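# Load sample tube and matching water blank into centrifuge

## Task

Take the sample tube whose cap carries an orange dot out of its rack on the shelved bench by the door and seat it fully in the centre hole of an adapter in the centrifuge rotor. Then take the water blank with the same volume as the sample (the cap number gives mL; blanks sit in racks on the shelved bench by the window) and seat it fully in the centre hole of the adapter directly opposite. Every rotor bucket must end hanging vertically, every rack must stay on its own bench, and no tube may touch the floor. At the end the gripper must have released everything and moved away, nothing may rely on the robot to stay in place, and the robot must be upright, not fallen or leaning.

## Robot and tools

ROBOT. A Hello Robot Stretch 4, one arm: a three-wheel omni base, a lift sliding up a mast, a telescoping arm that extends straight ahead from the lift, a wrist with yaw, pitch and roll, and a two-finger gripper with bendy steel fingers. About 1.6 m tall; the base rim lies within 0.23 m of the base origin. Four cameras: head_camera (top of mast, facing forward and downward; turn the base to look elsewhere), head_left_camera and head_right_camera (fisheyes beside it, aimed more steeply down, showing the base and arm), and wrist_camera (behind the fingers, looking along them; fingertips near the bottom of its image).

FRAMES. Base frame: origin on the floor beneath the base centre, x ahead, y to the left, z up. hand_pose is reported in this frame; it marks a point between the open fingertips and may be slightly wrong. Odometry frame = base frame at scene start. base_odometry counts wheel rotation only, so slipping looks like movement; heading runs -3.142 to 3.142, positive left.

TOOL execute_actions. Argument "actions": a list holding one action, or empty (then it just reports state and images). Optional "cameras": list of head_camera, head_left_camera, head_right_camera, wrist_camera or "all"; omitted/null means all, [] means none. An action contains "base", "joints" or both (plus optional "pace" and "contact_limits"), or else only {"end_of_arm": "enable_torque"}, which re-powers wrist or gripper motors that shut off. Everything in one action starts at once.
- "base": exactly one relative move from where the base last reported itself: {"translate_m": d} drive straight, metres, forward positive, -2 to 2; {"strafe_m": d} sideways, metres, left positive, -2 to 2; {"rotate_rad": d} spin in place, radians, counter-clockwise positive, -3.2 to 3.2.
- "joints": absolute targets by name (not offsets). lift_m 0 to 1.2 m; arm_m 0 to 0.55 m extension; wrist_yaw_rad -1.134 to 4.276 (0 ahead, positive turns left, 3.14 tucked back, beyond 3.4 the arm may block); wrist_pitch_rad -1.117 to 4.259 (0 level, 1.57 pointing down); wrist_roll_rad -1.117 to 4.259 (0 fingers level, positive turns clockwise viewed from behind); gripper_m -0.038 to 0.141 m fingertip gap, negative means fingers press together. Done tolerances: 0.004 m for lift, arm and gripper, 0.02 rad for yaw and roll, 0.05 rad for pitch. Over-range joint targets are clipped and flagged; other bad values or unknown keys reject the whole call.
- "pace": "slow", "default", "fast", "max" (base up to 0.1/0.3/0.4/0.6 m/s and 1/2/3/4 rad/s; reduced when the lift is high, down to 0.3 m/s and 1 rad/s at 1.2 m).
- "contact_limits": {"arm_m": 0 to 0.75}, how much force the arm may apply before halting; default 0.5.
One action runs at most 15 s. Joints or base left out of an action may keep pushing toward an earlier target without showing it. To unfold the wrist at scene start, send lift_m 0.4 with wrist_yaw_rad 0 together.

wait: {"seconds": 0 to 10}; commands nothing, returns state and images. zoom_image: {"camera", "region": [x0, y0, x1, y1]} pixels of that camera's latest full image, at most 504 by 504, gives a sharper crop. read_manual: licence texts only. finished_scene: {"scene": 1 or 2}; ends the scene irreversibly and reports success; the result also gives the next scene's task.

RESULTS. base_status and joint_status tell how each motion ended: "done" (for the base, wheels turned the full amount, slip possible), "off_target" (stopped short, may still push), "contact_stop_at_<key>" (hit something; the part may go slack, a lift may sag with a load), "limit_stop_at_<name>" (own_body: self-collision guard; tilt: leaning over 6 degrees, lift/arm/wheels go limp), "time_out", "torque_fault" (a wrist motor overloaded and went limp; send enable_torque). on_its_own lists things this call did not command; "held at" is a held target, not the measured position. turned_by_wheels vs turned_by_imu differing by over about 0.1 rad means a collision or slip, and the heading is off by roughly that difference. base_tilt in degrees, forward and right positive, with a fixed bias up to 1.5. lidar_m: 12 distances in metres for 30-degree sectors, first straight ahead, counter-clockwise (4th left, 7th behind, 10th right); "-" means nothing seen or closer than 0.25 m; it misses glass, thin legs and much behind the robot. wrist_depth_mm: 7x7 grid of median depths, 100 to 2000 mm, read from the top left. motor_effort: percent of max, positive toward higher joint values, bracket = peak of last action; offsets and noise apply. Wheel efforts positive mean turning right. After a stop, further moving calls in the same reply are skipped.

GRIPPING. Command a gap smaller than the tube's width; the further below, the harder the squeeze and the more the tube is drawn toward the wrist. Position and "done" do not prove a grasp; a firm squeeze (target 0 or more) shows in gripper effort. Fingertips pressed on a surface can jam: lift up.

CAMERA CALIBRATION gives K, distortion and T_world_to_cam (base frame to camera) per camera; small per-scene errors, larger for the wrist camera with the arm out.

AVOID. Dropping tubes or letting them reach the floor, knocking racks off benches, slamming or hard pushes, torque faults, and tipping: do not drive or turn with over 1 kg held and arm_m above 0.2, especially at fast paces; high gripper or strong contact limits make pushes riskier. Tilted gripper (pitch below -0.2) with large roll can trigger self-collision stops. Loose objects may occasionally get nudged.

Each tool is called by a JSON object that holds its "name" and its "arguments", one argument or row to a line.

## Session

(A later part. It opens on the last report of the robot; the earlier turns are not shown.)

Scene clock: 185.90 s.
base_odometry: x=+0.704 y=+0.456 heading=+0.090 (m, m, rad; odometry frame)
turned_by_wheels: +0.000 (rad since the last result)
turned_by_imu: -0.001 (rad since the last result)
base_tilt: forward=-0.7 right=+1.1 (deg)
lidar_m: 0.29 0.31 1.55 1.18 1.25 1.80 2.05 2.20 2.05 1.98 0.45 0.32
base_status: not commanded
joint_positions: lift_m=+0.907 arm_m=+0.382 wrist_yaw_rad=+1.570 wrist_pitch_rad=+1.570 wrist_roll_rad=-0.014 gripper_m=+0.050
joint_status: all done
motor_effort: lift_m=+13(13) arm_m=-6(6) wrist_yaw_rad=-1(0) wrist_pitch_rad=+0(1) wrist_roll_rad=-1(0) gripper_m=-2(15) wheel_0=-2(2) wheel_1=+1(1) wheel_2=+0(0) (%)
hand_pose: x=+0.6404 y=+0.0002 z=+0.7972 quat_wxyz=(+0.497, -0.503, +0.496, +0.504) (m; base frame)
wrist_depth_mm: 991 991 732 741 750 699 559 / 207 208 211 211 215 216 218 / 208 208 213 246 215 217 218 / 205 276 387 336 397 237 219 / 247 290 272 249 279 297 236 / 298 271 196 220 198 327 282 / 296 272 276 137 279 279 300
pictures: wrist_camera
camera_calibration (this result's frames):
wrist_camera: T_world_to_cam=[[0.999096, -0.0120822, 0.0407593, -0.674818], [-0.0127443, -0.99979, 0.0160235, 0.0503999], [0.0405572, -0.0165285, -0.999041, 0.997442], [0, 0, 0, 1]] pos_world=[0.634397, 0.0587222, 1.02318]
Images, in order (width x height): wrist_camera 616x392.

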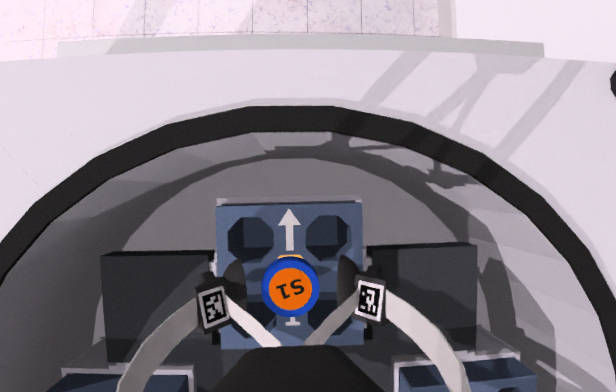

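{"name": "execute_actions", "arguments": {
  "actions": [
    {"joints": {"lift_m": 1.0}, "pace": "default"}
  ],
  "cameras": []
}}

{"name": "execute_actions", "arguments": {
  "actions": [
    {"base": {"translate_m": -0.5}, "joints": {"arm_m": 0.0, "lift_m": 1.1}, "pace": "fast"}
  ],
  "cameras": []
}}

{"name": "execute_actions", "arguments": {
  "actions": [
    {"base": {"rotate_rad": 1.552}, "pace": "fast"}
  ],
  "cameras": ["head_camera", "head_left_camera", "head_right_camera"]
}}

Scene clock: 192.10 s.
base_odometry: x=+0.704 y=+0.456 heading=+0.090 (m, m, rad; odometry frame)
turned_by_wheels: +0.000 (rad since the last result)
turned_by_imu: -0.001 (rad since the last result)
base_tilt: forward=-0.6 right=+1.3 (deg)
lidar_m: 0.30 0.33 1.52 1.19 1.25 1.79 2.05 2.17 2.05 1.97 0.47 0.32
base_status: not commanded
joint_positions: lift_m=+1.000 arm_m=+0.382 wrist_yaw_rad=+1.570 wrist_pitch_rad=+1.570 wrist_roll_rad=-0.014 gripper_m=+0.050
joint_status: all done
motor_effort: lift_m=+24(24) arm_m=-6(6) wrist_yaw_rad=+0(0) wrist_pitch_rad=+1(0) wrist_roll_rad=-1(2) gripper_m=-5(3) wheel_0=-3(2) wheel_1=+1(1) wheel_2=+0(0) (%)
hand_pose: x=+0.6404 y=+0.0002 z=+0.8893 quat_wxyz=(+0.497, -0.503, +0.496, +0.504) (m; base frame)
wrist_depth_mm: 1060 1078 1098 1098 1118 798 585 / 1078 549 554 559 559 569 564 / 296 300 301 306 307 310 314 / 297 298 480 427 449 310 314 / 296 364 366 342 373 347 315 / 298 387 196 368 197 379 315 / 317 336 368 137 349 357 317
pictures: none
No camera images: the call's "cameras" was empty. Leave "cameras" out to get every camera's image.

Scene clock: 194.97 s.
base_odometry: x=+0.206 y=+0.411 heading=+0.090 (m, m, rad; odometry frame)
turned_by_wheels: +0.000 (rad since the last result)
turned_by_imu: +0.000 (rad since the last result)
base_tilt: forward=-0.4 right=+1.0 (deg)
lidar_m: 0.80 1.64 1.25 1.18 1.26 2.24 1.56 1.63 2.00 1.93 2.09 0.83
base_status: done
joint_positions: lift_m=+1.100 arm_m=+0.001 wrist_yaw_rad=+1.570 wrist_pitch_rad=+1.570 wrist_roll_rad=-0.014 gripper_m=+0.050
joint_status: all done
motor_effort: lift_m=+23(26) arm_m=-6(5) wrist_yaw_rad=+1(1) wrist_pitch_rad=+0(0) wrist_roll_rad=-1(1) gripper_m=-1(3) wheel_0=-1(5) wheel_1=-1(5) wheel_2=+1(10) (%)
hand_pose: x=+0.2593 y=+0.0002 z=+0.9893 quat_wxyz=(+0.497, -0.503, +0.496, +0.504) (m; base frame)
wrist_depth_mm: 1160 1182 1182 1205 1229 1229 1229 / 1182 1182 1182 1205 1229 1229 1229 / 1160 1182 1182 1205 1229 1098 798 / 1182 976 976 1229 1205 1098 798 / 1160 976 1008 1205 1229 1118 809 / 500 1205 196 1229 197 1098 788 / 1160 1205 1205 137 1229 991 798
pictures: none
No camera images: the call's "cameras" was empty. Leave "cameras" out to get every camera's image.

Scene clock: 197.43 s.
base_odometry: x=+0.206 y=+0.411 heading=+1.641 (m, m, rad; odometry frame)
turned_by_wheels: +1.551 (rad since the last result)
turned_by_imu: +1.569 (rad since the last result)
base_tilt: forward=-0.7 right=+1.2 (deg)
lidar_m: 1.17 1.24 2.24 1.53 1.62 2.04 2.01 2.13 0.84 0.81 0.85 1.23
base_status: done
joint_positions: lift_m=+1.100 arm_m=+0.001 wrist_yaw_rad=+1.570 wrist_pitch_rad=+1.570 wrist_roll_rad=-0.014 gripper_m=+0.050
joint_status: not commanded
motor_effort: lift_m=+23(23) arm_m=-6(6) wrist_yaw_rad=+0(1) wrist_pitch_rad=+2(0) wrist_roll_rad=-1(1) gripper_m=-2(2) wheel_0=-2(7) wheel_1=-3(7) wheel_2=-2(9) (%)
hand_pose: x=+0.2593 y=+0.0002 z=+0.9893 quat_wxyz=(+0.497, -0.503, +0.496, +0.504) (m; base frame)
wrist_depth_mm: 1182 1205 1182 1205 1205 1205 1255 / 1182 1205 1182 1229 1205 1229 1255 / 1182 1160 1205 1182 1229 1229 1255 / 1182 976 976 1229 1229 1229 1255 / 1182 976 976 1205 1229 1229 1255 / 500 1182 196 1205 197 1255 1255 / 1182 1205 1205 137 1229 1229 1229
pictures: head_camera, head_left_camera, head_right_camera
Images, in order (width x height): head_camera 420x560, head_left_camera 420x672, head_right_camera 420x672.

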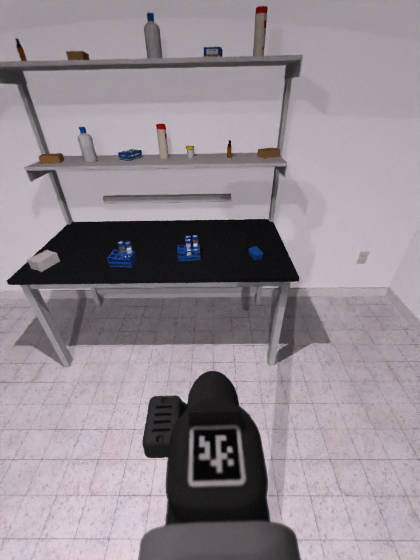

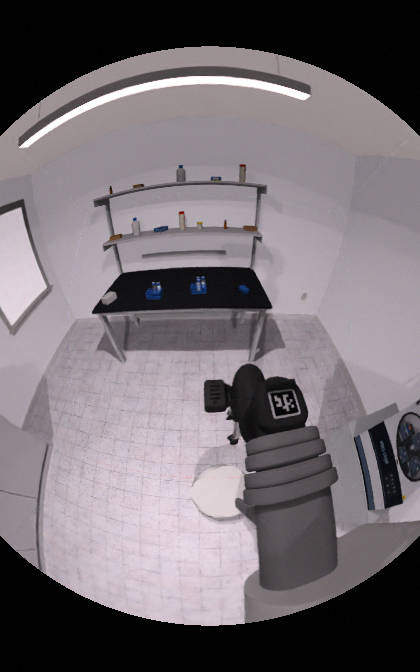

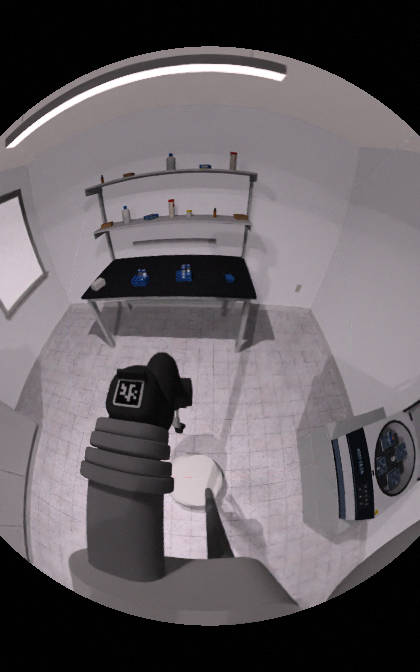

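{"name": "zoom_image", "arguments": {
  "camera": "head_camera",
  "region": [95, 225, 215, 275]
}}

Region (95, 225, 215, 275) of head_camera's 420x560 image, scaled by 4.200, with more detail than that image has; it fills the top 210 rows of this view, and the rest is white.

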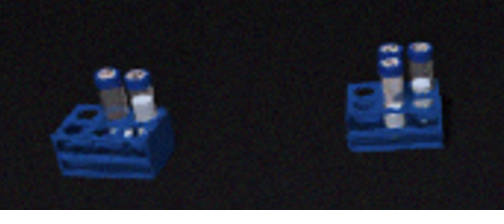

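{"name": "execute_actions", "arguments": {
  "actions": [
    {"base": {"translate_m": 0.78}, "joints": {"arm_m": 0.2, "lift_m": 1.2, "wrist_yaw_rad": 2.2}, "pace": "fast"}
  ],
  "cameras": ["head_camera", "wrist_camera", "head_left_camera"]
}}

Scene clock: 212.13 s.
base_odometry: x=+0.151 y=+1.189 heading=+1.641 (m, m, rad; odometry frame)
turned_by_wheels: +0.000 (rad since the last result)
turned_by_imu: -0.002 (rad since the last result)
base_tilt: forward=-0.4 right=+1.1 (deg)
lidar_m: 0.41 0.43 0.63 2.15 1.70 2.25 3.13 1.18 0.96 1.55 0.60 0.42
base_status: done
joint_positions: lift_m=+1.199 arm_m=+0.199 wrist_yaw_rad=+2.200 wrist_pitch_rad=+1.570 wrist_roll_rad=-0.014 gripper_m=+0.050
joint_status: all done
motor_effort: lift_m=+23(26) arm_m=+5(7) wrist_yaw_rad=+3(8) wrist_pitch_rad=+1(2) wrist_roll_rad=-1(1) gripper_m=-2(2) wheel_0=+0(6) wheel_1=+1(7) wheel_2=-1(11) (%)
hand_pose: x=+0.4405 y=+0.0516 z=+1.0888 quat_wxyz=(+0.316, -0.632, +0.316, +0.633) (m; base frame)
wrist_depth_mm: 1255 1281 1308 1308 1308 559 508 / 1255 1255 1281 1308 554 559 512 / 1255 1078 1098 1308 554 559 564 / 1255 1098 1308 1308 559 559 564 / 1281 1281 1281 554 554 559 569 / 1281 1281 196 549 198 504 569 / 1281 1281 549 137 559 564 569
pictures: head_camera, head_left_camera, wrist_camera
camera_calibration (this result's frames):
wrist_camera: T_world_to_cam=[[0.814872, 0.578207, 0.04076, -0.435689], [0.578077, -0.815823, 0.0160838, -0.175236], [0.0425527, 0.0104562, -0.99904, 1.29547], [0, 0, 0, 1]] pos_world=[0.401205, 0.0954112, 1.3148]
Images, in order (width x height): head_camera 420x560, head_left_camera 420x672, wrist_camera 616x392.

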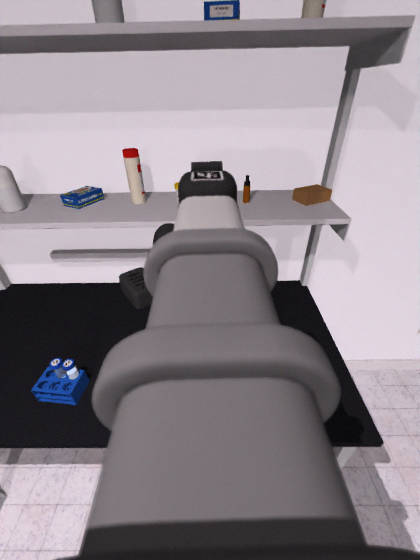

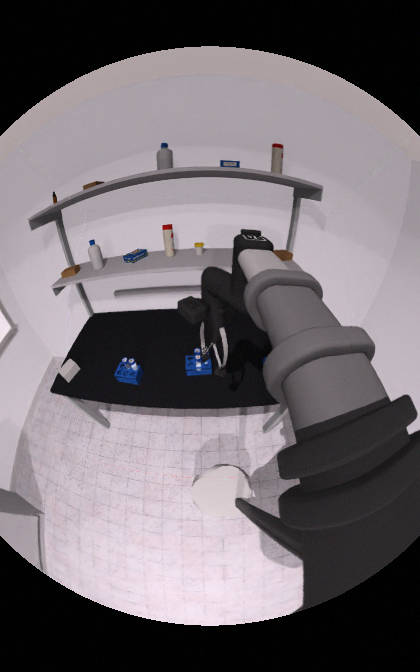

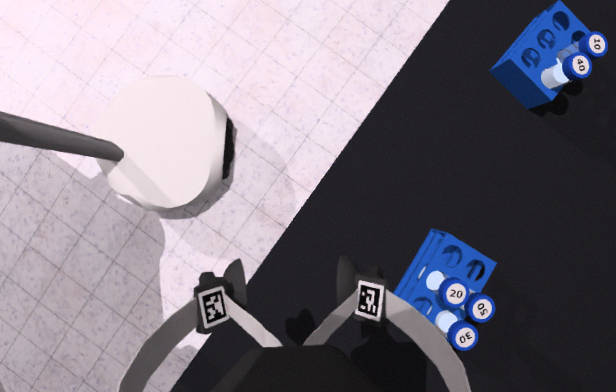

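{"name": "execute_actions", "arguments": {
  "actions": [
    {"base": {"strafe_m": 0.475}, "joints": {"arm_m": 0.353, "lift_m": 1.09, "wrist_yaw_rad": 1.57, "gripper_m": 0.06}, "pace": "fast"}
  ],
  "cameras": ["wrist_camera"]
}}

Scene clock: 220.87 s.
base_odometry: x=-0.323 y=+1.156 heading=+1.641 (m, m, rad; odometry frame)
turned_by_wheels: +0.000 (rad since the last result)
turned_by_imu: -0.002 (rad since the last result)
base_tilt: forward=-0.7 right=+1.1 (deg)
lidar_m: 0.42 0.43 0.63 1.67 1.24 1.55 3.50 2.88 1.40 2.02 0.59 0.43
base_status: done
joint_positions: lift_m=+1.090 arm_m=+0.352 wrist_yaw_rad=+1.570 wrist_pitch_rad=+1.570 wrist_roll_rad=-0.014 gripper_m=+0.060
joint_status: all done
motor_effort: lift_m=+15(21) arm_m=+5(5) wrist_yaw_rad=+1(6) wrist_pitch_rad=+0(1) wrist_roll_rad=+0(1) gripper_m=-6(2) wheel_0=+1(9) wheel_1=+0(10) wheel_2=-1(0) (%)
hand_pose: x=+0.6103 y=+0.0002 z=+0.9801 quat_wxyz=(+0.497, -0.503, +0.496, +0.504) (m; base frame)
wrist_depth_mm: 1160 1160 436 439 442 449 449 / 1160 1160 436 439 442 445 452 / 1160 1160 433 439 445 452 452 / 946 960 436 439 442 449 455 / 960 976 436 382 449 449 455 / 1182 1160 191 382 197 452 455 / 1160 809 442 136 449 452 455
pictures: wrist_camera
camera_calibration (this result's frames):
wrist_camera: T_world_to_cam=[[0.999097, -0.0119845, 0.0407602, -0.652251], [-0.0126494, -0.99979, 0.0160948, 0.0469429], [0.0405588, -0.0165958, -0.999039, 1.18138], [0, 0, 0, 1]] pos_world=[0.604341, 0.0587222, 1.20607]
Images, in order (width x height): wrist_camera 616x392.

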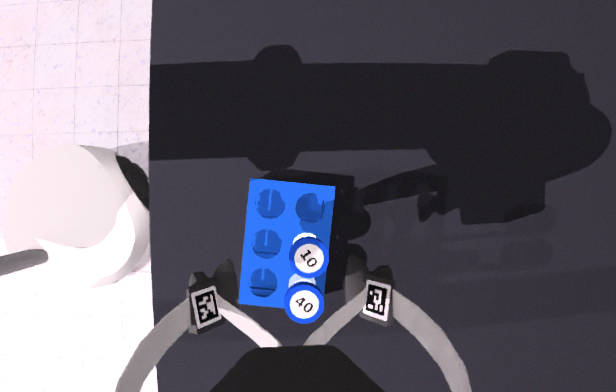

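{"name": "execute_actions", "arguments": {
  "actions": [
    {"joints": {"arm_m": 0.368, "lift_m": 1.03}, "pace": "default"}
  ],
  "cameras": ["wrist_camera"]
}}

Scene clock: 232.23 s.
base_odometry: x=-0.323 y=+1.156 heading=+1.641 (m, m, rad; odometry frame)
turned_by_wheels: +0.000 (rad since the last result)
turned_by_imu: -0.001 (rad since the last result)
base_tilt: forward=-0.6 right=+1.3 (deg)
lidar_m: 0.41 0.44 0.65 1.66 1.26 1.56 3.50 2.87 1.40 2.03 0.60 0.42
base_status: not commanded
joint_positions: lift_m=+1.030 arm_m=+0.367 wrist_yaw_rad=+1.570 wrist_pitch_rad=+1.570 wrist_roll_rad=-0.014 gripper_m=+0.060
joint_status: all done
motor_effort: lift_m=+14(13) arm_m=+6(5) wrist_yaw_rad=-1(0) wrist_pitch_rad=+1(0) wrist_roll_rad=+0(1) gripper_m=+1(4) wheel_0=+1(1) wheel_1=+0(0) wheel_2=+0(1) (%)
hand_pose: x=+0.6253 y=+0.0002 z=+0.9201 quat_wxyz=(+0.497, -0.503, +0.496, +0.504) (m; base frame)
wrist_depth_mm: 1118 370 375 377 382 389 389 / 1098 375 377 382 384 389 392 / 1118 375 377 379 384 387 392 / 891 375 377 377 387 392 392 / 891 375 375 322 387 392 394 / 1118 377 191 259 197 389 394 / 1118 377 377 136 389 392 394
pictures: wrist_camera
camera_calibration (this result's frames):
wrist_camera: T_world_to_cam=[[0.999097, -0.0119845, 0.0407602, -0.664776], [-0.0126494, -0.99979, 0.0160947, 0.0480969], [0.0405588, -0.0165957, -0.999039, 1.12091], [0, 0, 0, 1]] pos_world=[0.619321, 0.0587222, 1.14616]
Images, in order (width x height): wrist_camera 616x392.

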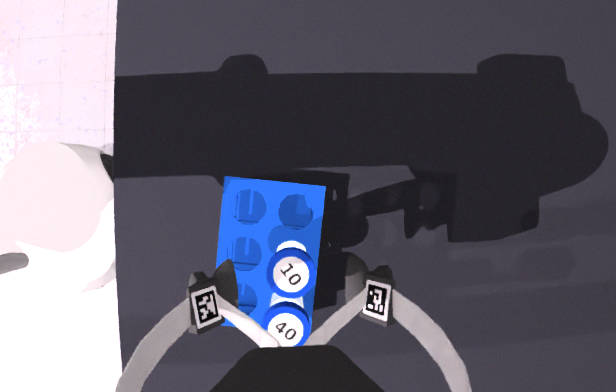

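The 10 mL blank is centred under the gripper. I'll descend, grip, and lift.

{"name": "execute_actions", "arguments": {
  "actions": [
    {"joints": {"lift_m": 0.988}, "pace": "slow"}
  ],
  "cameras": []
}}

{"name": "execute_actions", "arguments": {
  "actions": [
    {"joints": {"gripper_m": 0.012}, "pace": "default"}
  ],
  "cameras": ["wrist_camera"]
}}

{"name": "execute_actions", "arguments": {
  "actions": [
    {"joints": {"lift_m": 1.13}, "pace": "slow"}
  ],
  "cameras": ["wrist_camera"]
}}

Scene clock: 236.40 s.
base_odometry: x=-0.323 y=+1.156 heading=+1.641 (m, m, rad; odometry frame)
turned_by_wheels: +0.000 (rad since the last result)
turned_by_imu: -0.001 (rad since the last result)
base_tilt: forward=-0.5 right=+1.2 (deg)
lidar_m: 0.42 0.41 0.62 1.66 1.25 1.59 3.50 2.85 1.38 2.02 0.60 0.41
base_status: not commanded
joint_positions: lift_m=+0.988 arm_m=+0.367 wrist_yaw_rad=+1.570 wrist_pitch_rad=+1.570 wrist_roll_rad=-0.014 gripper_m=+0.060
joint_status: all done
motor_effort: lift_m=+13(13) arm_m=+6(6) wrist_yaw_rad=+0(0) wrist_pitch_rad=+0(0) wrist_roll_rad=+0(1) gripper_m=-4(3) wheel_0=+1(2) wheel_1=+0(0) wheel_2=+0(1) (%)
hand_pose: x=+0.6253 y=+0.0002 z=+0.8782 quat_wxyz=(+0.497, -0.503, +0.496, +0.504) (m; base frame)
wrist_depth_mm: 1078 330 334 338 342 343 345 / 1060 330 334 338 342 343 347 / 1078 332 336 338 342 345 349 / 866 334 336 334 343 345 347 / 866 334 278 281 343 347 349 / 1060 336 191 220 198 347 349 / 1078 334 336 136 343 349 351
pictures: none
No camera images: the call's "cameras" was empty. Leave "cameras" out to get every camera's image.

Scene clock: 237.67 s.
base_odometry: x=-0.323 y=+1.156 heading=+1.641 (m, m, rad; odometry frame)
turned_by_wheels: +0.000 (rad since the last result)
turned_by_imu: +0.000 (rad since the last result)
base_tilt: forward=-0.5 right=+1.2 (deg)
lidar_m: 0.40 0.45 0.63 1.66 1.27 1.57 3.51 2.83 1.41 2.01 0.61 0.42
base_status: not commanded
joint_positions: lift_m=+0.988 arm_m=+0.367 wrist_yaw_rad=+1.570 wrist_pitch_rad=+1.570 wrist_roll_rad=-0.014 gripper_m=+0.012
joint_status: all done
motor_effort: lift_m=+13(13) arm_m=+5(6) wrist_yaw_rad=-1(0) wrist_pitch_rad=+0(0) wrist_roll_rad=+0(0) gripper_m=-17(13) wheel_0=+1(1) wheel_1=+0(0) wheel_2=-1(0) (%)
hand_pose: x=+0.6253 y=+0.0002 z=+0.8782 quat_wxyz=(+0.497, -0.503, +0.496, +0.504) (m; base frame)
wrist_depth_mm: 1060 330 334 336 342 343 345 / 1078 330 334 338 340 343 349 / 1060 332 336 340 343 345 349 / 854 332 336 332 342 347 349 / 854 334 310 279 343 347 349 / 1078 334 188 213 189 347 351 / 1078 334 336 175 343 349 349
pictures: wrist_camera
camera_calibration (this result's frames):
wrist_camera: T_world_to_cam=[[0.999097, -0.0119843, 0.0407602, -0.663066], [-0.0126493, -0.99979, 0.0160945, 0.0487726], [0.0405588, -0.0165956, -0.999039, 1.07898], [0, 0, 0, 1]] pos_world=[0.619322, 0.0587222, 1.10418]
Images, in order (width x height): wrist_camera 616x392.

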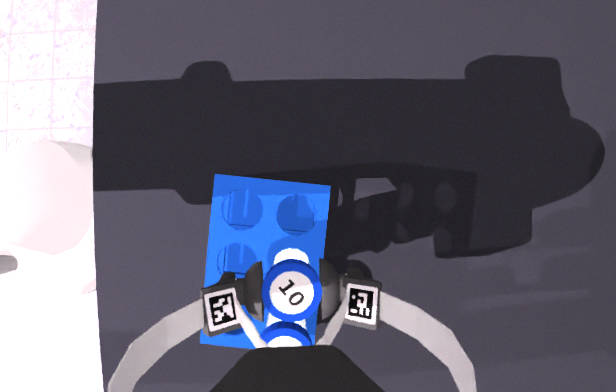

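Scene clock: 239.63 s.
base_odometry: x=-0.323 y=+1.156 heading=+1.641 (m, m, rad; odometry frame)
turned_by_wheels: +0.000 (rad since the last result)
turned_by_imu: +0.000 (rad since the last result)
base_tilt: forward=-0.5 right=+1.2 (deg)
lidar_m: 0.39 0.42 0.66 1.64 1.26 1.56 3.52 2.84 1.40 2.01 0.58 0.45
base_status: not commanded
joint_positions: lift_m=+1.130 arm_m=+0.367 wrist_yaw_rad=+1.570 wrist_pitch_rad=+1.570 wrist_roll_rad=-0.014 gripper_m=+0.012
joint_status: all done
motor_effort: lift_m=+24(26) arm_m=+5(6) wrist_yaw_rad=-1(0) wrist_pitch_rad=+1(1) wrist_roll_rad=-1(1) gripper_m=-15(15) wheel_0=+1(1) wheel_1=+0(0) wheel_2=-1(1) (%)
hand_pose: x=+0.6253 y=+0.0002 z=+1.0193 quat_wxyz=(+0.497, -0.503, +0.496, +0.504) (m; base frame)
wrist_depth_mm: 1182 1182 473 477 480 484 488 / 1182 1205 473 477 484 488 488 / 1205 1205 473 480 484 488 492 / 991 1008 473 477 488 492 492 / 991 1008 477 418 488 492 496 / 1205 1205 188 213 189 492 500 / 1229 473 480 306 488 492 496
pictures: wrist_camera
camera_calibration (this result's frames):
wrist_camera: T_world_to_cam=[[0.999097, -0.0119846, 0.0407602, -0.66882], [-0.0126495, -0.99979, 0.0160948, 0.0465011], [0.0405588, -0.0165958, -0.999039, 1.21996], [0, 0, 0, 1]] pos_world=[0.619325, 0.0587222, 1.2453]
Images, in order (width x height): wrist_camera 616x392.

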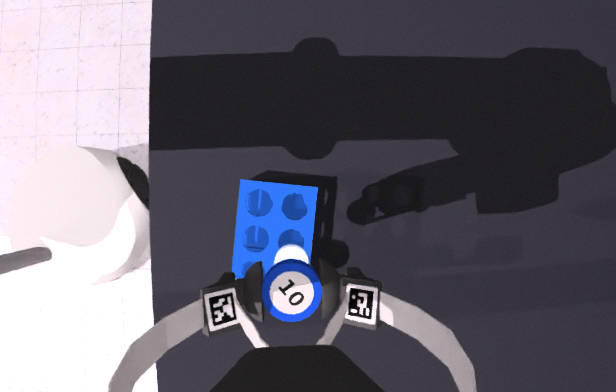

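{"name": "execute_actions", "arguments": {
  "actions": [
    {"base": {"translate_m": -1.04}, "joints": {"arm_m": 0.1}, "pace": "default"}
  ],
  "cameras": []
}}

{"name": "execute_actions", "arguments": {
  "actions": [
    {"base": {"rotate_rad": -1.548}, "pace": "default"}
  ],
  "cameras": []
}}

{"name": "execute_actions", "arguments": {
  "actions": [
    {"base": {"translate_m": 0.96}, "joints": {"arm_m": 0.39, "lift_m": 1.1}, "pace": "default"}
  ],
  "cameras": ["wrist_camera", "head_left_camera"]
}}

Scene clock: 253.87 s.
base_odometry: x=-0.250 y=+0.118 heading=+1.641 (m, m, rad; odometry frame)
turned_by_wheels: +0.000 (rad since the last result)
turned_by_imu: +0.001 (rad since the last result)
base_tilt: forward=-0.5 right=+1.2 (deg)
lidar_m: 0.31 1.53 1.10 1.06 1.12 1.65 1.69 1.76 2.08 1.26 1.35 1.51
base_status: done
joint_positions: lift_m=+1.130 arm_m=+0.101 wrist_yaw_rad=+1.570 wrist_pitch_rad=+1.570 wrist_roll_rad=-0.014 gripper_m=+0.012
joint_status: all done
motor_effort: lift_m=+23(24) arm_m=-6(9) wrist_yaw_rad=+0(0) wrist_pitch_rad=+2(1) wrist_roll_rad=-1(1) gripper_m=-12(14) wheel_0=+1(11) wheel_1=+0(5) wheel_2=-1(10) (%)
hand_pose: x=+0.3593 y=+0.0002 z=+1.0194 quat_wxyz=(+0.497, -0.503, +0.496, +0.504) (m; base frame)
wrist_depth_mm: 1205 1205 1229 1229 1229 1255 1255 / 1205 1229 1205 1229 1255 1255 1281 / 1205 1205 1205 1229 1255 1255 1255 / 1229 1008 1025 1229 1255 1255 1281 / 1205 1008 1008 1255 1255 1281 1281 / 1229 1229 187 213 190 1281 1281 / 1205 1205 1229 691 1255 1255 1308
pictures: none
No camera images: the call's "cameras" was empty. Leave "cameras" out to get every camera's image.

Scene clock: 256.43 s.
base_odometry: x=-0.250 y=+0.118 heading=+0.094 (m, m, rad; odometry frame)
turned_by_wheels: -1.547 (rad since the last result)
turned_by_imu: -1.566 (rad since the last result)
base_tilt: forward=-0.6 right=+1.2 (deg)
lidar_m: 0.32 1.37 1.52 1.44 1.55 1.08 1.06 1.16 1.63 1.64 1.77 2.07
base_status: done
joint_positions: lift_m=+1.130 arm_m=+0.101 wrist_yaw_rad=+1.570 wrist_pitch_rad=+1.570 wrist_roll_rad=-0.014 gripper_m=+0.012
joint_status: not commanded
motor_effort: lift_m=+23(23) arm_m=-6(6) wrist_yaw_rad=+1(0) wrist_pitch_rad=+0(1) wrist_roll_rad=+0(0) gripper_m=-15(11) wheel_0=+1(8) wheel_1=+2(8) wheel_2=+3(8) (%)
hand_pose: x=+0.3593 y=+0.0002 z=+1.0194 quat_wxyz=(+0.497, -0.503, +0.496, +0.504) (m; base frame)
wrist_depth_mm: 1205 1205 1205 1229 1205 1255 1255 / 1182 1182 1205 1255 1255 1281 1255 / 1205 1229 1229 1255 1255 1255 1281 / 1182 1008 1008 1255 1255 1229 1281 / 1182 1008 1025 1229 1255 1255 1255 / 1205 1205 187 213 189 1255 1281 / 1205 1229 1205 683 1255 1281 1308
pictures: none
No camera images: the call's "cameras" was empty. Leave "cameras" out to get every camera's image.

Scene clock: 261.13 s.
base_odometry: x=+0.706 y=+0.208 heading=+0.094 (m, m, rad; odometry frame)
turned_by_wheels: +0.000 (rad since the last result)
turned_by_imu: -0.002 (rad since the last result)
base_tilt: forward=-0.5 right=+1.2 (deg)
lidar_m: 0.31 0.34 0.49 1.42 1.51 2.76 2.06 2.14 1.75 1.69 1.46 0.35
base_status: done
joint_positions: lift_m=+1.100 arm_m=+0.389 wrist_yaw_rad=+1.570 wrist_pitch_rad=+1.570 wrist_roll_rad=-0.014 gripper_m=+0.012
joint_status: all done
motor_effort: lift_m=+15(21) arm_m=+5(8) wrist_yaw_rad=+1(1) wrist_pitch_rad=+0(0) wrist_roll_rad=+0(1) gripper_m=-16(11) wheel_0=+0(6) wheel_1=+0(5) wheel_2=+1(9) (%)
hand_pose: x=+0.6473 y=+0.0002 z=+0.9901 quat_wxyz=(+0.497, -0.503, +0.496, +0.504) (m; base frame)
wrist_depth_mm: 1160 413 459 439 469 413 394 / 1182 442 462 466 466 415 397 / 960 436 466 445 452 427 394 / 960 442 466 469 473 418 397 / 946 399 466 442 477 415 394 / 1182 397 187 213 189 418 402 / 1182 397 402 268 413 394 399
pictures: head_left_camera, wrist_camera
camera_calibration (this result's frames):
wrist_camera: T_world_to_cam=[[0.999095, -0.0121653, 0.0407603, -0.689641], [-0.0128307, -0.999788, 0.016104, 0.0473399], [0.0405558, -0.0166124, -0.999039, 1.18987], [0, 0, 0, 1]] pos_world=[0.641368, 0.0587068, 1.21608]
Images, in order (width x height): head_left_camera 420x672, wrist_camera 616x392.

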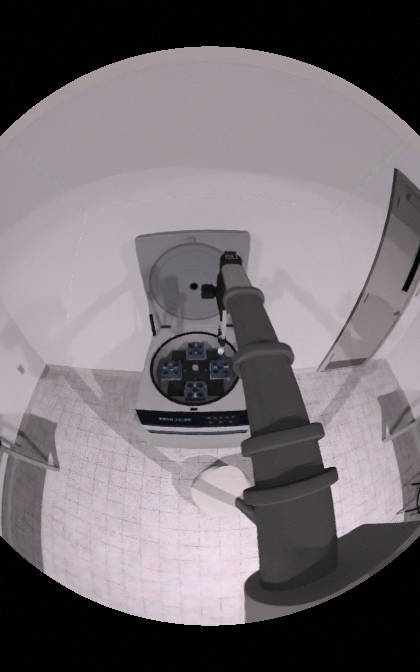

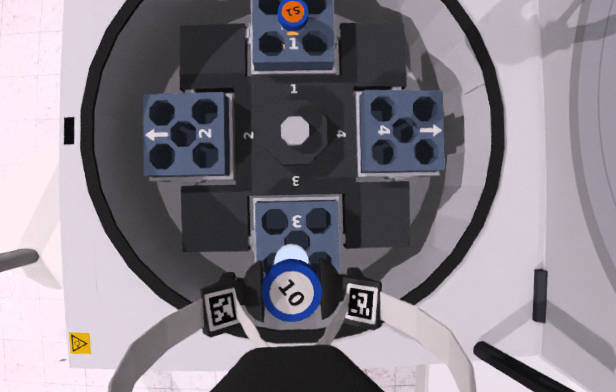

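{"name": "zoom_image", "arguments": {
  "camera": "wrist_camera",
  "region": [220, 180, 380, 320]
}}

Region (220, 180, 380, 320) of wrist_camera's 616x392 image, scaled by 3.150; it fills the top 441 rows of this view, and the rest is white.

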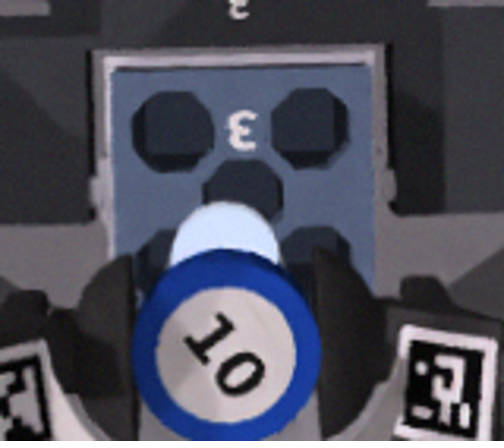

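{"name": "execute_actions", "arguments": {
  "actions": [
    {"base": {"strafe_m": -0.004}, "joints": {"arm_m": 0.397, "lift_m": 1.02}, "pace": "slow"}
  ],
  "cameras": ["wrist_camera"]
}}

{"name": "zoom_image", "arguments": {
  "camera": "wrist_camera",
  "region": [210, 180, 380, 330]
}}

Scene clock: 266.83 s.
base_odometry: x=+0.706 y=+0.205 heading=+0.094 (m, m, rad; odometry frame)
turned_by_wheels: +0.000 (rad since the last result)
turned_by_imu: -0.001 (rad since the last result)
base_tilt: forward=-0.5 right=+1.2 (deg)
lidar_m: 0.31 0.32 0.48 1.45 1.54 2.77 2.04 2.17 1.76 1.69 1.43 0.34
base_status: done
joint_positions: lift_m=+1.020 arm_m=+0.396 wrist_yaw_rad=+1.570 wrist_pitch_rad=+1.570 wrist_roll_rad=-0.014 gripper_m=+0.012
joint_status: all done
motor_effort: lift_m=+13(14) arm_m=+6(8) wrist_yaw_rad=+1(0) wrist_pitch_rad=+1(1) wrist_roll_rad=+0(0) gripper_m=-15(15) wheel_0=+2(2) wheel_1=-3(4) wheel_2=+0(1) (%)
hand_pose: x=+0.6543 y=+0.0002 z=+0.9102 quat_wxyz=(+0.497, -0.503, +0.496, +0.504) (m; base frame)
wrist_depth_mm: 320 384 382 379 387 370 334 / 332 364 382 384 389 375 334 / 336 355 382 368 375 382 334 / 317 394 384 392 392 389 336 / 317 382 384 359 394 336 334 / 319 322 187 213 189 334 338 / 317 322 325 229 330 334 336
pictures: wrist_camera
camera_calibration (this result's frames):
wrist_camera: T_world_to_cam=[[0.999095, -0.0121652, 0.0407603, -0.693323], [-0.0128306, -0.999788, 0.016104, 0.0487159], [0.0405558, -0.0166124, -0.999039, 1.10975], [0, 0, 0, 1]] pos_world=[0.648314, 0.0587068, 1.13616]
Images, in order (width x height): wrist_camera 616x392.

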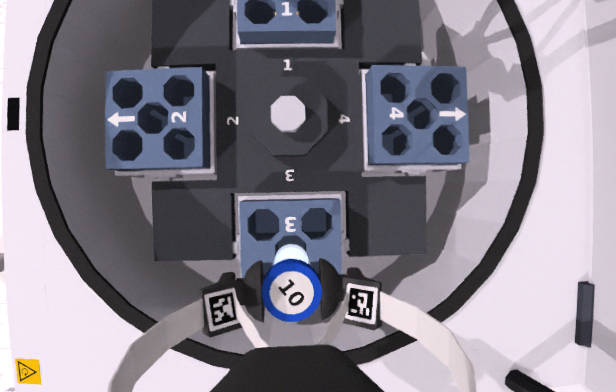

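Region (210, 180, 380, 330) of wrist_camera's 616x392 image, scaled by 2.965; it fills the top 445 rows of this view, and the rest is white.

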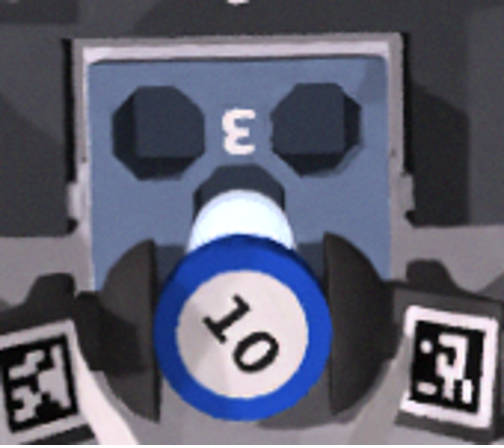

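The alignment matches the first insertion, so I'll lower the blank into adapter 3.

{"name": "execute_actions", "arguments": {
  "actions": [
    {"joints": {"lift_m": 0.96}, "pace": "slow"}
  ],
  "cameras": ["wrist_camera"]
}}

{"name": "execute_actions", "arguments": {
  "actions": [
    {"joints": {"lift_m": 0.907}, "pace": "slow"}
  ],
  "cameras": ["wrist_camera"]
}}

Scene clock: 270.80 s.
base_odometry: x=+0.706 y=+0.205 heading=+0.094 (m, m, rad; odometry frame)
turned_by_wheels: +0.000 (rad since the last result)
turned_by_imu: +0.000 (rad since the last result)
base_tilt: forward=-0.5 right=+1.2 (deg)
lidar_m: 0.32 0.34 0.49 1.46 1.51 2.75 2.04 2.16 1.76 1.69 1.48 0.32
base_status: not commanded
joint_positions: lift_m=+0.960 arm_m=+0.396 wrist_yaw_rad=+1.570 wrist_pitch_rad=+1.570 wrist_roll_rad=-0.014 gripper_m=+0.012
joint_status: all done
motor_effort: lift_m=+13(13) arm_m=+6(6) wrist_yaw_rad=+1(1) wrist_pitch_rad=+0(0) wrist_roll_rad=-1(0) gripper_m=-18(16) wheel_0=+2(2) wheel_1=-3(3) wheel_2=+0(1) (%)
hand_pose: x=+0.6543 y=+0.0002 z=+0.8502 quat_wxyz=(+0.497, -0.503, +0.496, +0.504) (m; base frame)
wrist_depth_mm: 314 320 322 327 329 347 293 / 314 300 324 307 324 317 304 / 317 297 324 325 330 327 303 / 317 324 325 329 332 366 287 / 282 325 325 303 332 332 272 / 259 303 187 213 189 277 276 / 260 258 301 229 279 274 276
pictures: wrist_camera
camera_calibration (this result's frames):
wrist_camera: T_world_to_cam=[[0.999095, -0.012165, 0.0407603, -0.690879], [-0.0128304, -0.999788, 0.0161038, 0.0496822], [0.0405558, -0.0166122, -0.999039, 1.04981], [0, 0, 0, 1]] pos_world=[0.648316, 0.0587068, 1.07616]
Images, in order (width x height): wrist_camera 616x392.

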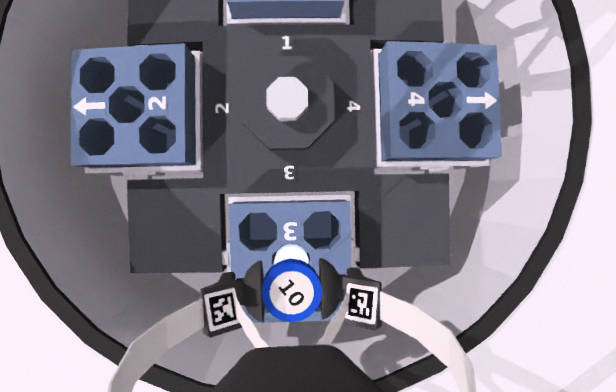

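Scene clock: 272.10 s.
base_odometry: x=+0.706 y=+0.205 heading=+0.094 (m, m, rad; odometry frame)
turned_by_wheels: +0.000 (rad since the last result)
turned_by_imu: +0.000 (rad since the last result)
base_tilt: forward=-0.5 right=+1.1 (deg)
lidar_m: 0.33 0.35 0.50 1.44 1.52 2.76 2.05 2.18 1.74 1.68 1.46 0.35
base_status: not commanded
joint_positions: lift_m=+0.907 arm_m=+0.396 wrist_yaw_rad=+1.570 wrist_pitch_rad=+1.570 wrist_roll_rad=-0.014 gripper_m=+0.012
joint_status: all done
motor_effort: lift_m=+13(12) arm_m=+6(6) wrist_yaw_rad=+0(1) wrist_pitch_rad=-1(0) wrist_roll_rad=-1(0) gripper_m=-18(15) wheel_0=+2(2) wheel_1=-3(3) wheel_2=+0(0) (%)
hand_pose: x=+0.6543 y=+0.0002 z=+0.7972 quat_wxyz=(+0.497, -0.503, +0.496, +0.504) (m; base frame)
wrist_depth_mm: 240 243 271 273 276 253 278 / 240 246 271 253 276 253 287 / 245 257 272 273 277 259 289 / 317 271 272 274 278 322 287 / 282 271 272 249 279 285 259 / 242 289 188 213 189 277 225 / 211 229 294 191 279 218 -
pictures: wrist_camera
camera_calibration (this result's frames):
wrist_camera: T_world_to_cam=[[0.999095, -0.0121653, 0.0407603, -0.688721], [-0.0128307, -0.999788, 0.0161041, 0.0505356], [0.0405558, -0.0166125, -0.999039, 0.996865], [0, 0, 0, 1]] pos_world=[0.648317, 0.0587068, 1.02317]
Images, in order (width x height): wrist_camera 616x392.

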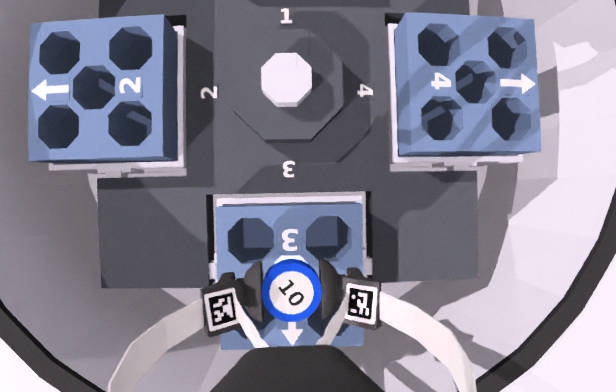

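{"name": "execute_actions", "arguments": {
  "actions": [
    {"joints": {"gripper_m": 0.05}, "pace": "slow"}
  ],
  "cameras": ["wrist_camera"]
}}

{"name": "execute_actions", "arguments": {
  "actions": [
    {"joints": {"lift_m": 1.08}, "pace": "default"}
  ],
  "cameras": ["wrist_camera"]
}}

Scene clock: 277.47 s.
base_odometry: x=+0.706 y=+0.205 heading=+0.094 (m, m, rad; odometry frame)
turned_by_wheels: +0.000 (rad since the last result)
turned_by_imu: -0.001 (rad since the last result)
base_tilt: forward=-0.6 right=+1.2 (deg)
lidar_m: 0.32 0.34 0.50 1.44 1.54 2.77 2.05 2.14 1.78 1.67 1.46 0.32
base_status: not commanded
joint_positions: lift_m=+0.907 arm_m=+0.396 wrist_yaw_rad=+1.570 wrist_pitch_rad=+1.570 wrist_roll_rad=-0.014 gripper_m=+0.050
joint_status: all done
motor_effort: lift_m=+13(13) arm_m=+6(6) wrist_yaw_rad=+1(0) wrist_pitch_rad=+0(0) wrist_roll_rad=+0(1) gripper_m=-4(13) wheel_0=+2(2) wheel_1=-3(3) wheel_2=+0(0) (%)
hand_pose: x=+0.6543 y=+0.0002 z=+0.7972 quat_wxyz=(+0.497, -0.503, +0.496, +0.504) (m; base frame)
wrist_depth_mm: 241 243 271 273 276 252 278 / 240 246 270 253 274 253 286 / 245 257 273 274 276 259 289 / 319 271 273 274 279 322 287 / 285 271 272 250 279 283 258 / 243 289 196 220 198 277 225 / 211 228 294 137 279 221 -
pictures: wrist_camera
camera_calibration (this result's frames):
wrist_camera: T_world_to_cam=[[0.999095, -0.0121654, 0.0407603, -0.688721], [-0.0128308, -0.999788, 0.016104, 0.0505358], [0.0405557, -0.0166124, -0.999039, 0.996865], [0, 0, 0, 1]] pos_world=[0.648317, 0.0587068, 1.02317]
Images, in order (width x height): wrist_camera 616x392.

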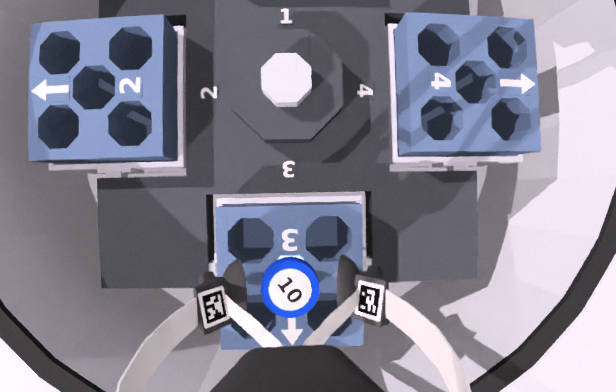

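Scene clock: 279.27 s.
base_odometry: x=+0.706 y=+0.205 heading=+0.094 (m, m, rad; odometry frame)
turned_by_wheels: +0.000 (rad since the last result)
turned_by_imu: +0.000 (rad since the last result)
base_tilt: forward=-0.7 right=+1.3 (deg)
lidar_m: 0.30 0.33 0.47 1.45 1.54 2.77 2.07 2.18 1.78 1.70 1.45 0.33
base_status: not commanded
joint_positions: lift_m=+1.080 arm_m=+0.396 wrist_yaw_rad=+1.570 wrist_pitch_rad=+1.570 wrist_roll_rad=-0.014 gripper_m=+0.050
joint_status: all done
motor_effort: lift_m=+24(24) arm_m=+6(6) wrist_yaw_rad=+1(1) wrist_pitch_rad=+1(0) wrist_roll_rad=-1(1) gripper_m=-2(2) wheel_0=+2(2) wheel_1=-3(3) wheel_2=+0(0) (%)
hand_pose: x=+0.6543 y=+0.0002 z=+0.9693 quat_wxyz=(+0.497, -0.503, +0.496, +0.504) (m; base frame)
wrist_depth_mm: 373 427 436 421 449 392 384 / 373 436 442 449 449 402 394 / 375 424 445 427 427 415 384 / 373 459 442 449 452 397 384 / 377 402 445 418 455 392 379 / 377 377 196 430 197 394 384 / 377 377 384 137 392 397 389
pictures: wrist_camera
camera_calibration (this result's frames):
wrist_camera: T_world_to_cam=[[0.999095, -0.0121654, 0.0407603, -0.695742], [-0.0128309, -0.999788, 0.0161038, 0.0477637], [0.0405557, -0.0166123, -0.999039, 1.16885], [0, 0, 0, 1]] pos_world=[0.648321, 0.0587068, 1.19532]
Images, in order (width x height): wrist_camera 616x392.

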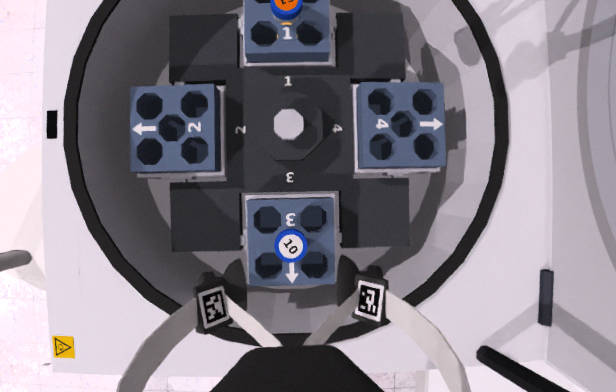

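{"name": "execute_actions", "arguments": {
  "actions": [
    {"base": {"translate_m": -0.4}, "joints": {"arm_m": 0.0}, "pace": "fast"}
  ],
  "cameras": ["head_camera", "head_left_camera"]
}}

{"name": "zoom_image", "arguments": {
  "camera": "head_camera",
  "region": [80, 240, 260, 360]
}}

Scene clock: 296.80 s.
base_odometry: x=+0.308 y=+0.167 heading=+0.094 (m, m, rad; odometry frame)
turned_by_wheels: +0.000 (rad since the last result)
turned_by_imu: +0.000 (rad since the last result)
base_tilt: forward=-0.6 right=+1.1 (deg)
lidar_m: 0.72 0.77 2.17 1.45 1.54 2.34 1.66 1.73 1.76 1.69 1.99 0.70
base_status: done
joint_positions: lift_m=+1.080 arm_m=+0.001 wrist_yaw_rad=+1.570 wrist_pitch_rad=+1.570 wrist_roll_rad=-0.014 gripper_m=+0.050
joint_status: all done
motor_effort: lift_m=+24(24) arm_m=-6(6) wrist_yaw_rad=+1(0) wrist_pitch_rad=+0(0) wrist_roll_rad=+0(0) gripper_m=-3(2) wheel_0=-2(4) wheel_1=-1(4) wheel_2=+1(11) (%)
hand_pose: x=+0.2593 y=+0.0002 z=+0.9693 quat_wxyz=(+0.497, -0.503, +0.496, +0.504) (m; base frame)
wrist_depth_mm: 1138 1160 1182 1205 1205 904 668 / 1138 1160 1160 1182 1182 917 668 / 1160 1182 1182 1205 1205 946 676 / 1160 946 960 1182 1205 946 676 / 1160 946 960 1182 1182 946 676 / 504 1182 196 1182 198 1229 676 / 1160 1182 1182 137 1229 1229 1229
pictures: head_camera, head_left_camera
Images, in order (width x height): head_camera 420x560, head_left_camera 420x672.

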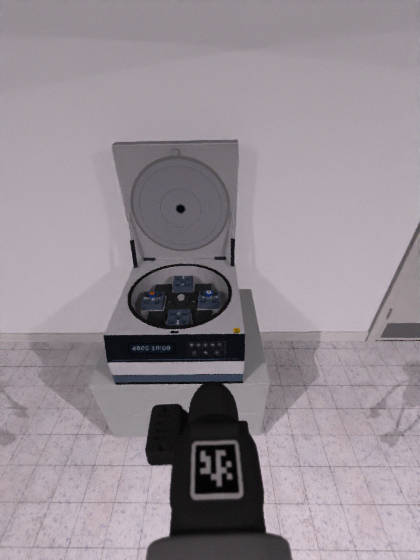

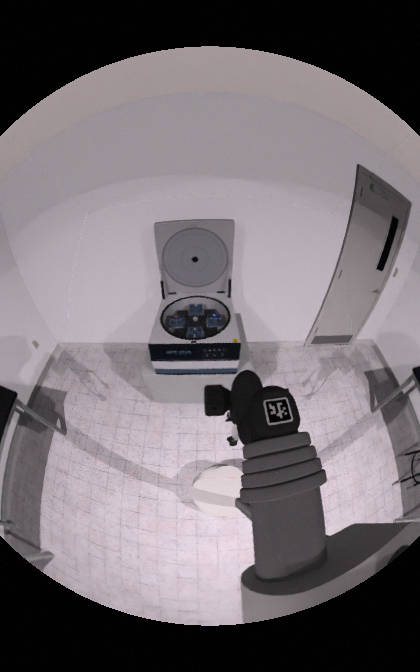

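Region (80, 240, 260, 360) of head_camera's 420x560 image, scaled by 2.800, with more detail than that image has.

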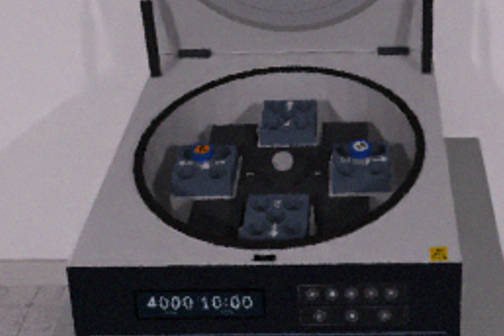

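Both tubes are seated in opposite adapters and the robot is clear, so I'm ending scene 1.

{"name": "finished_scene", "arguments": {
  "scene": 1
}}

The scene is finished: the task was done.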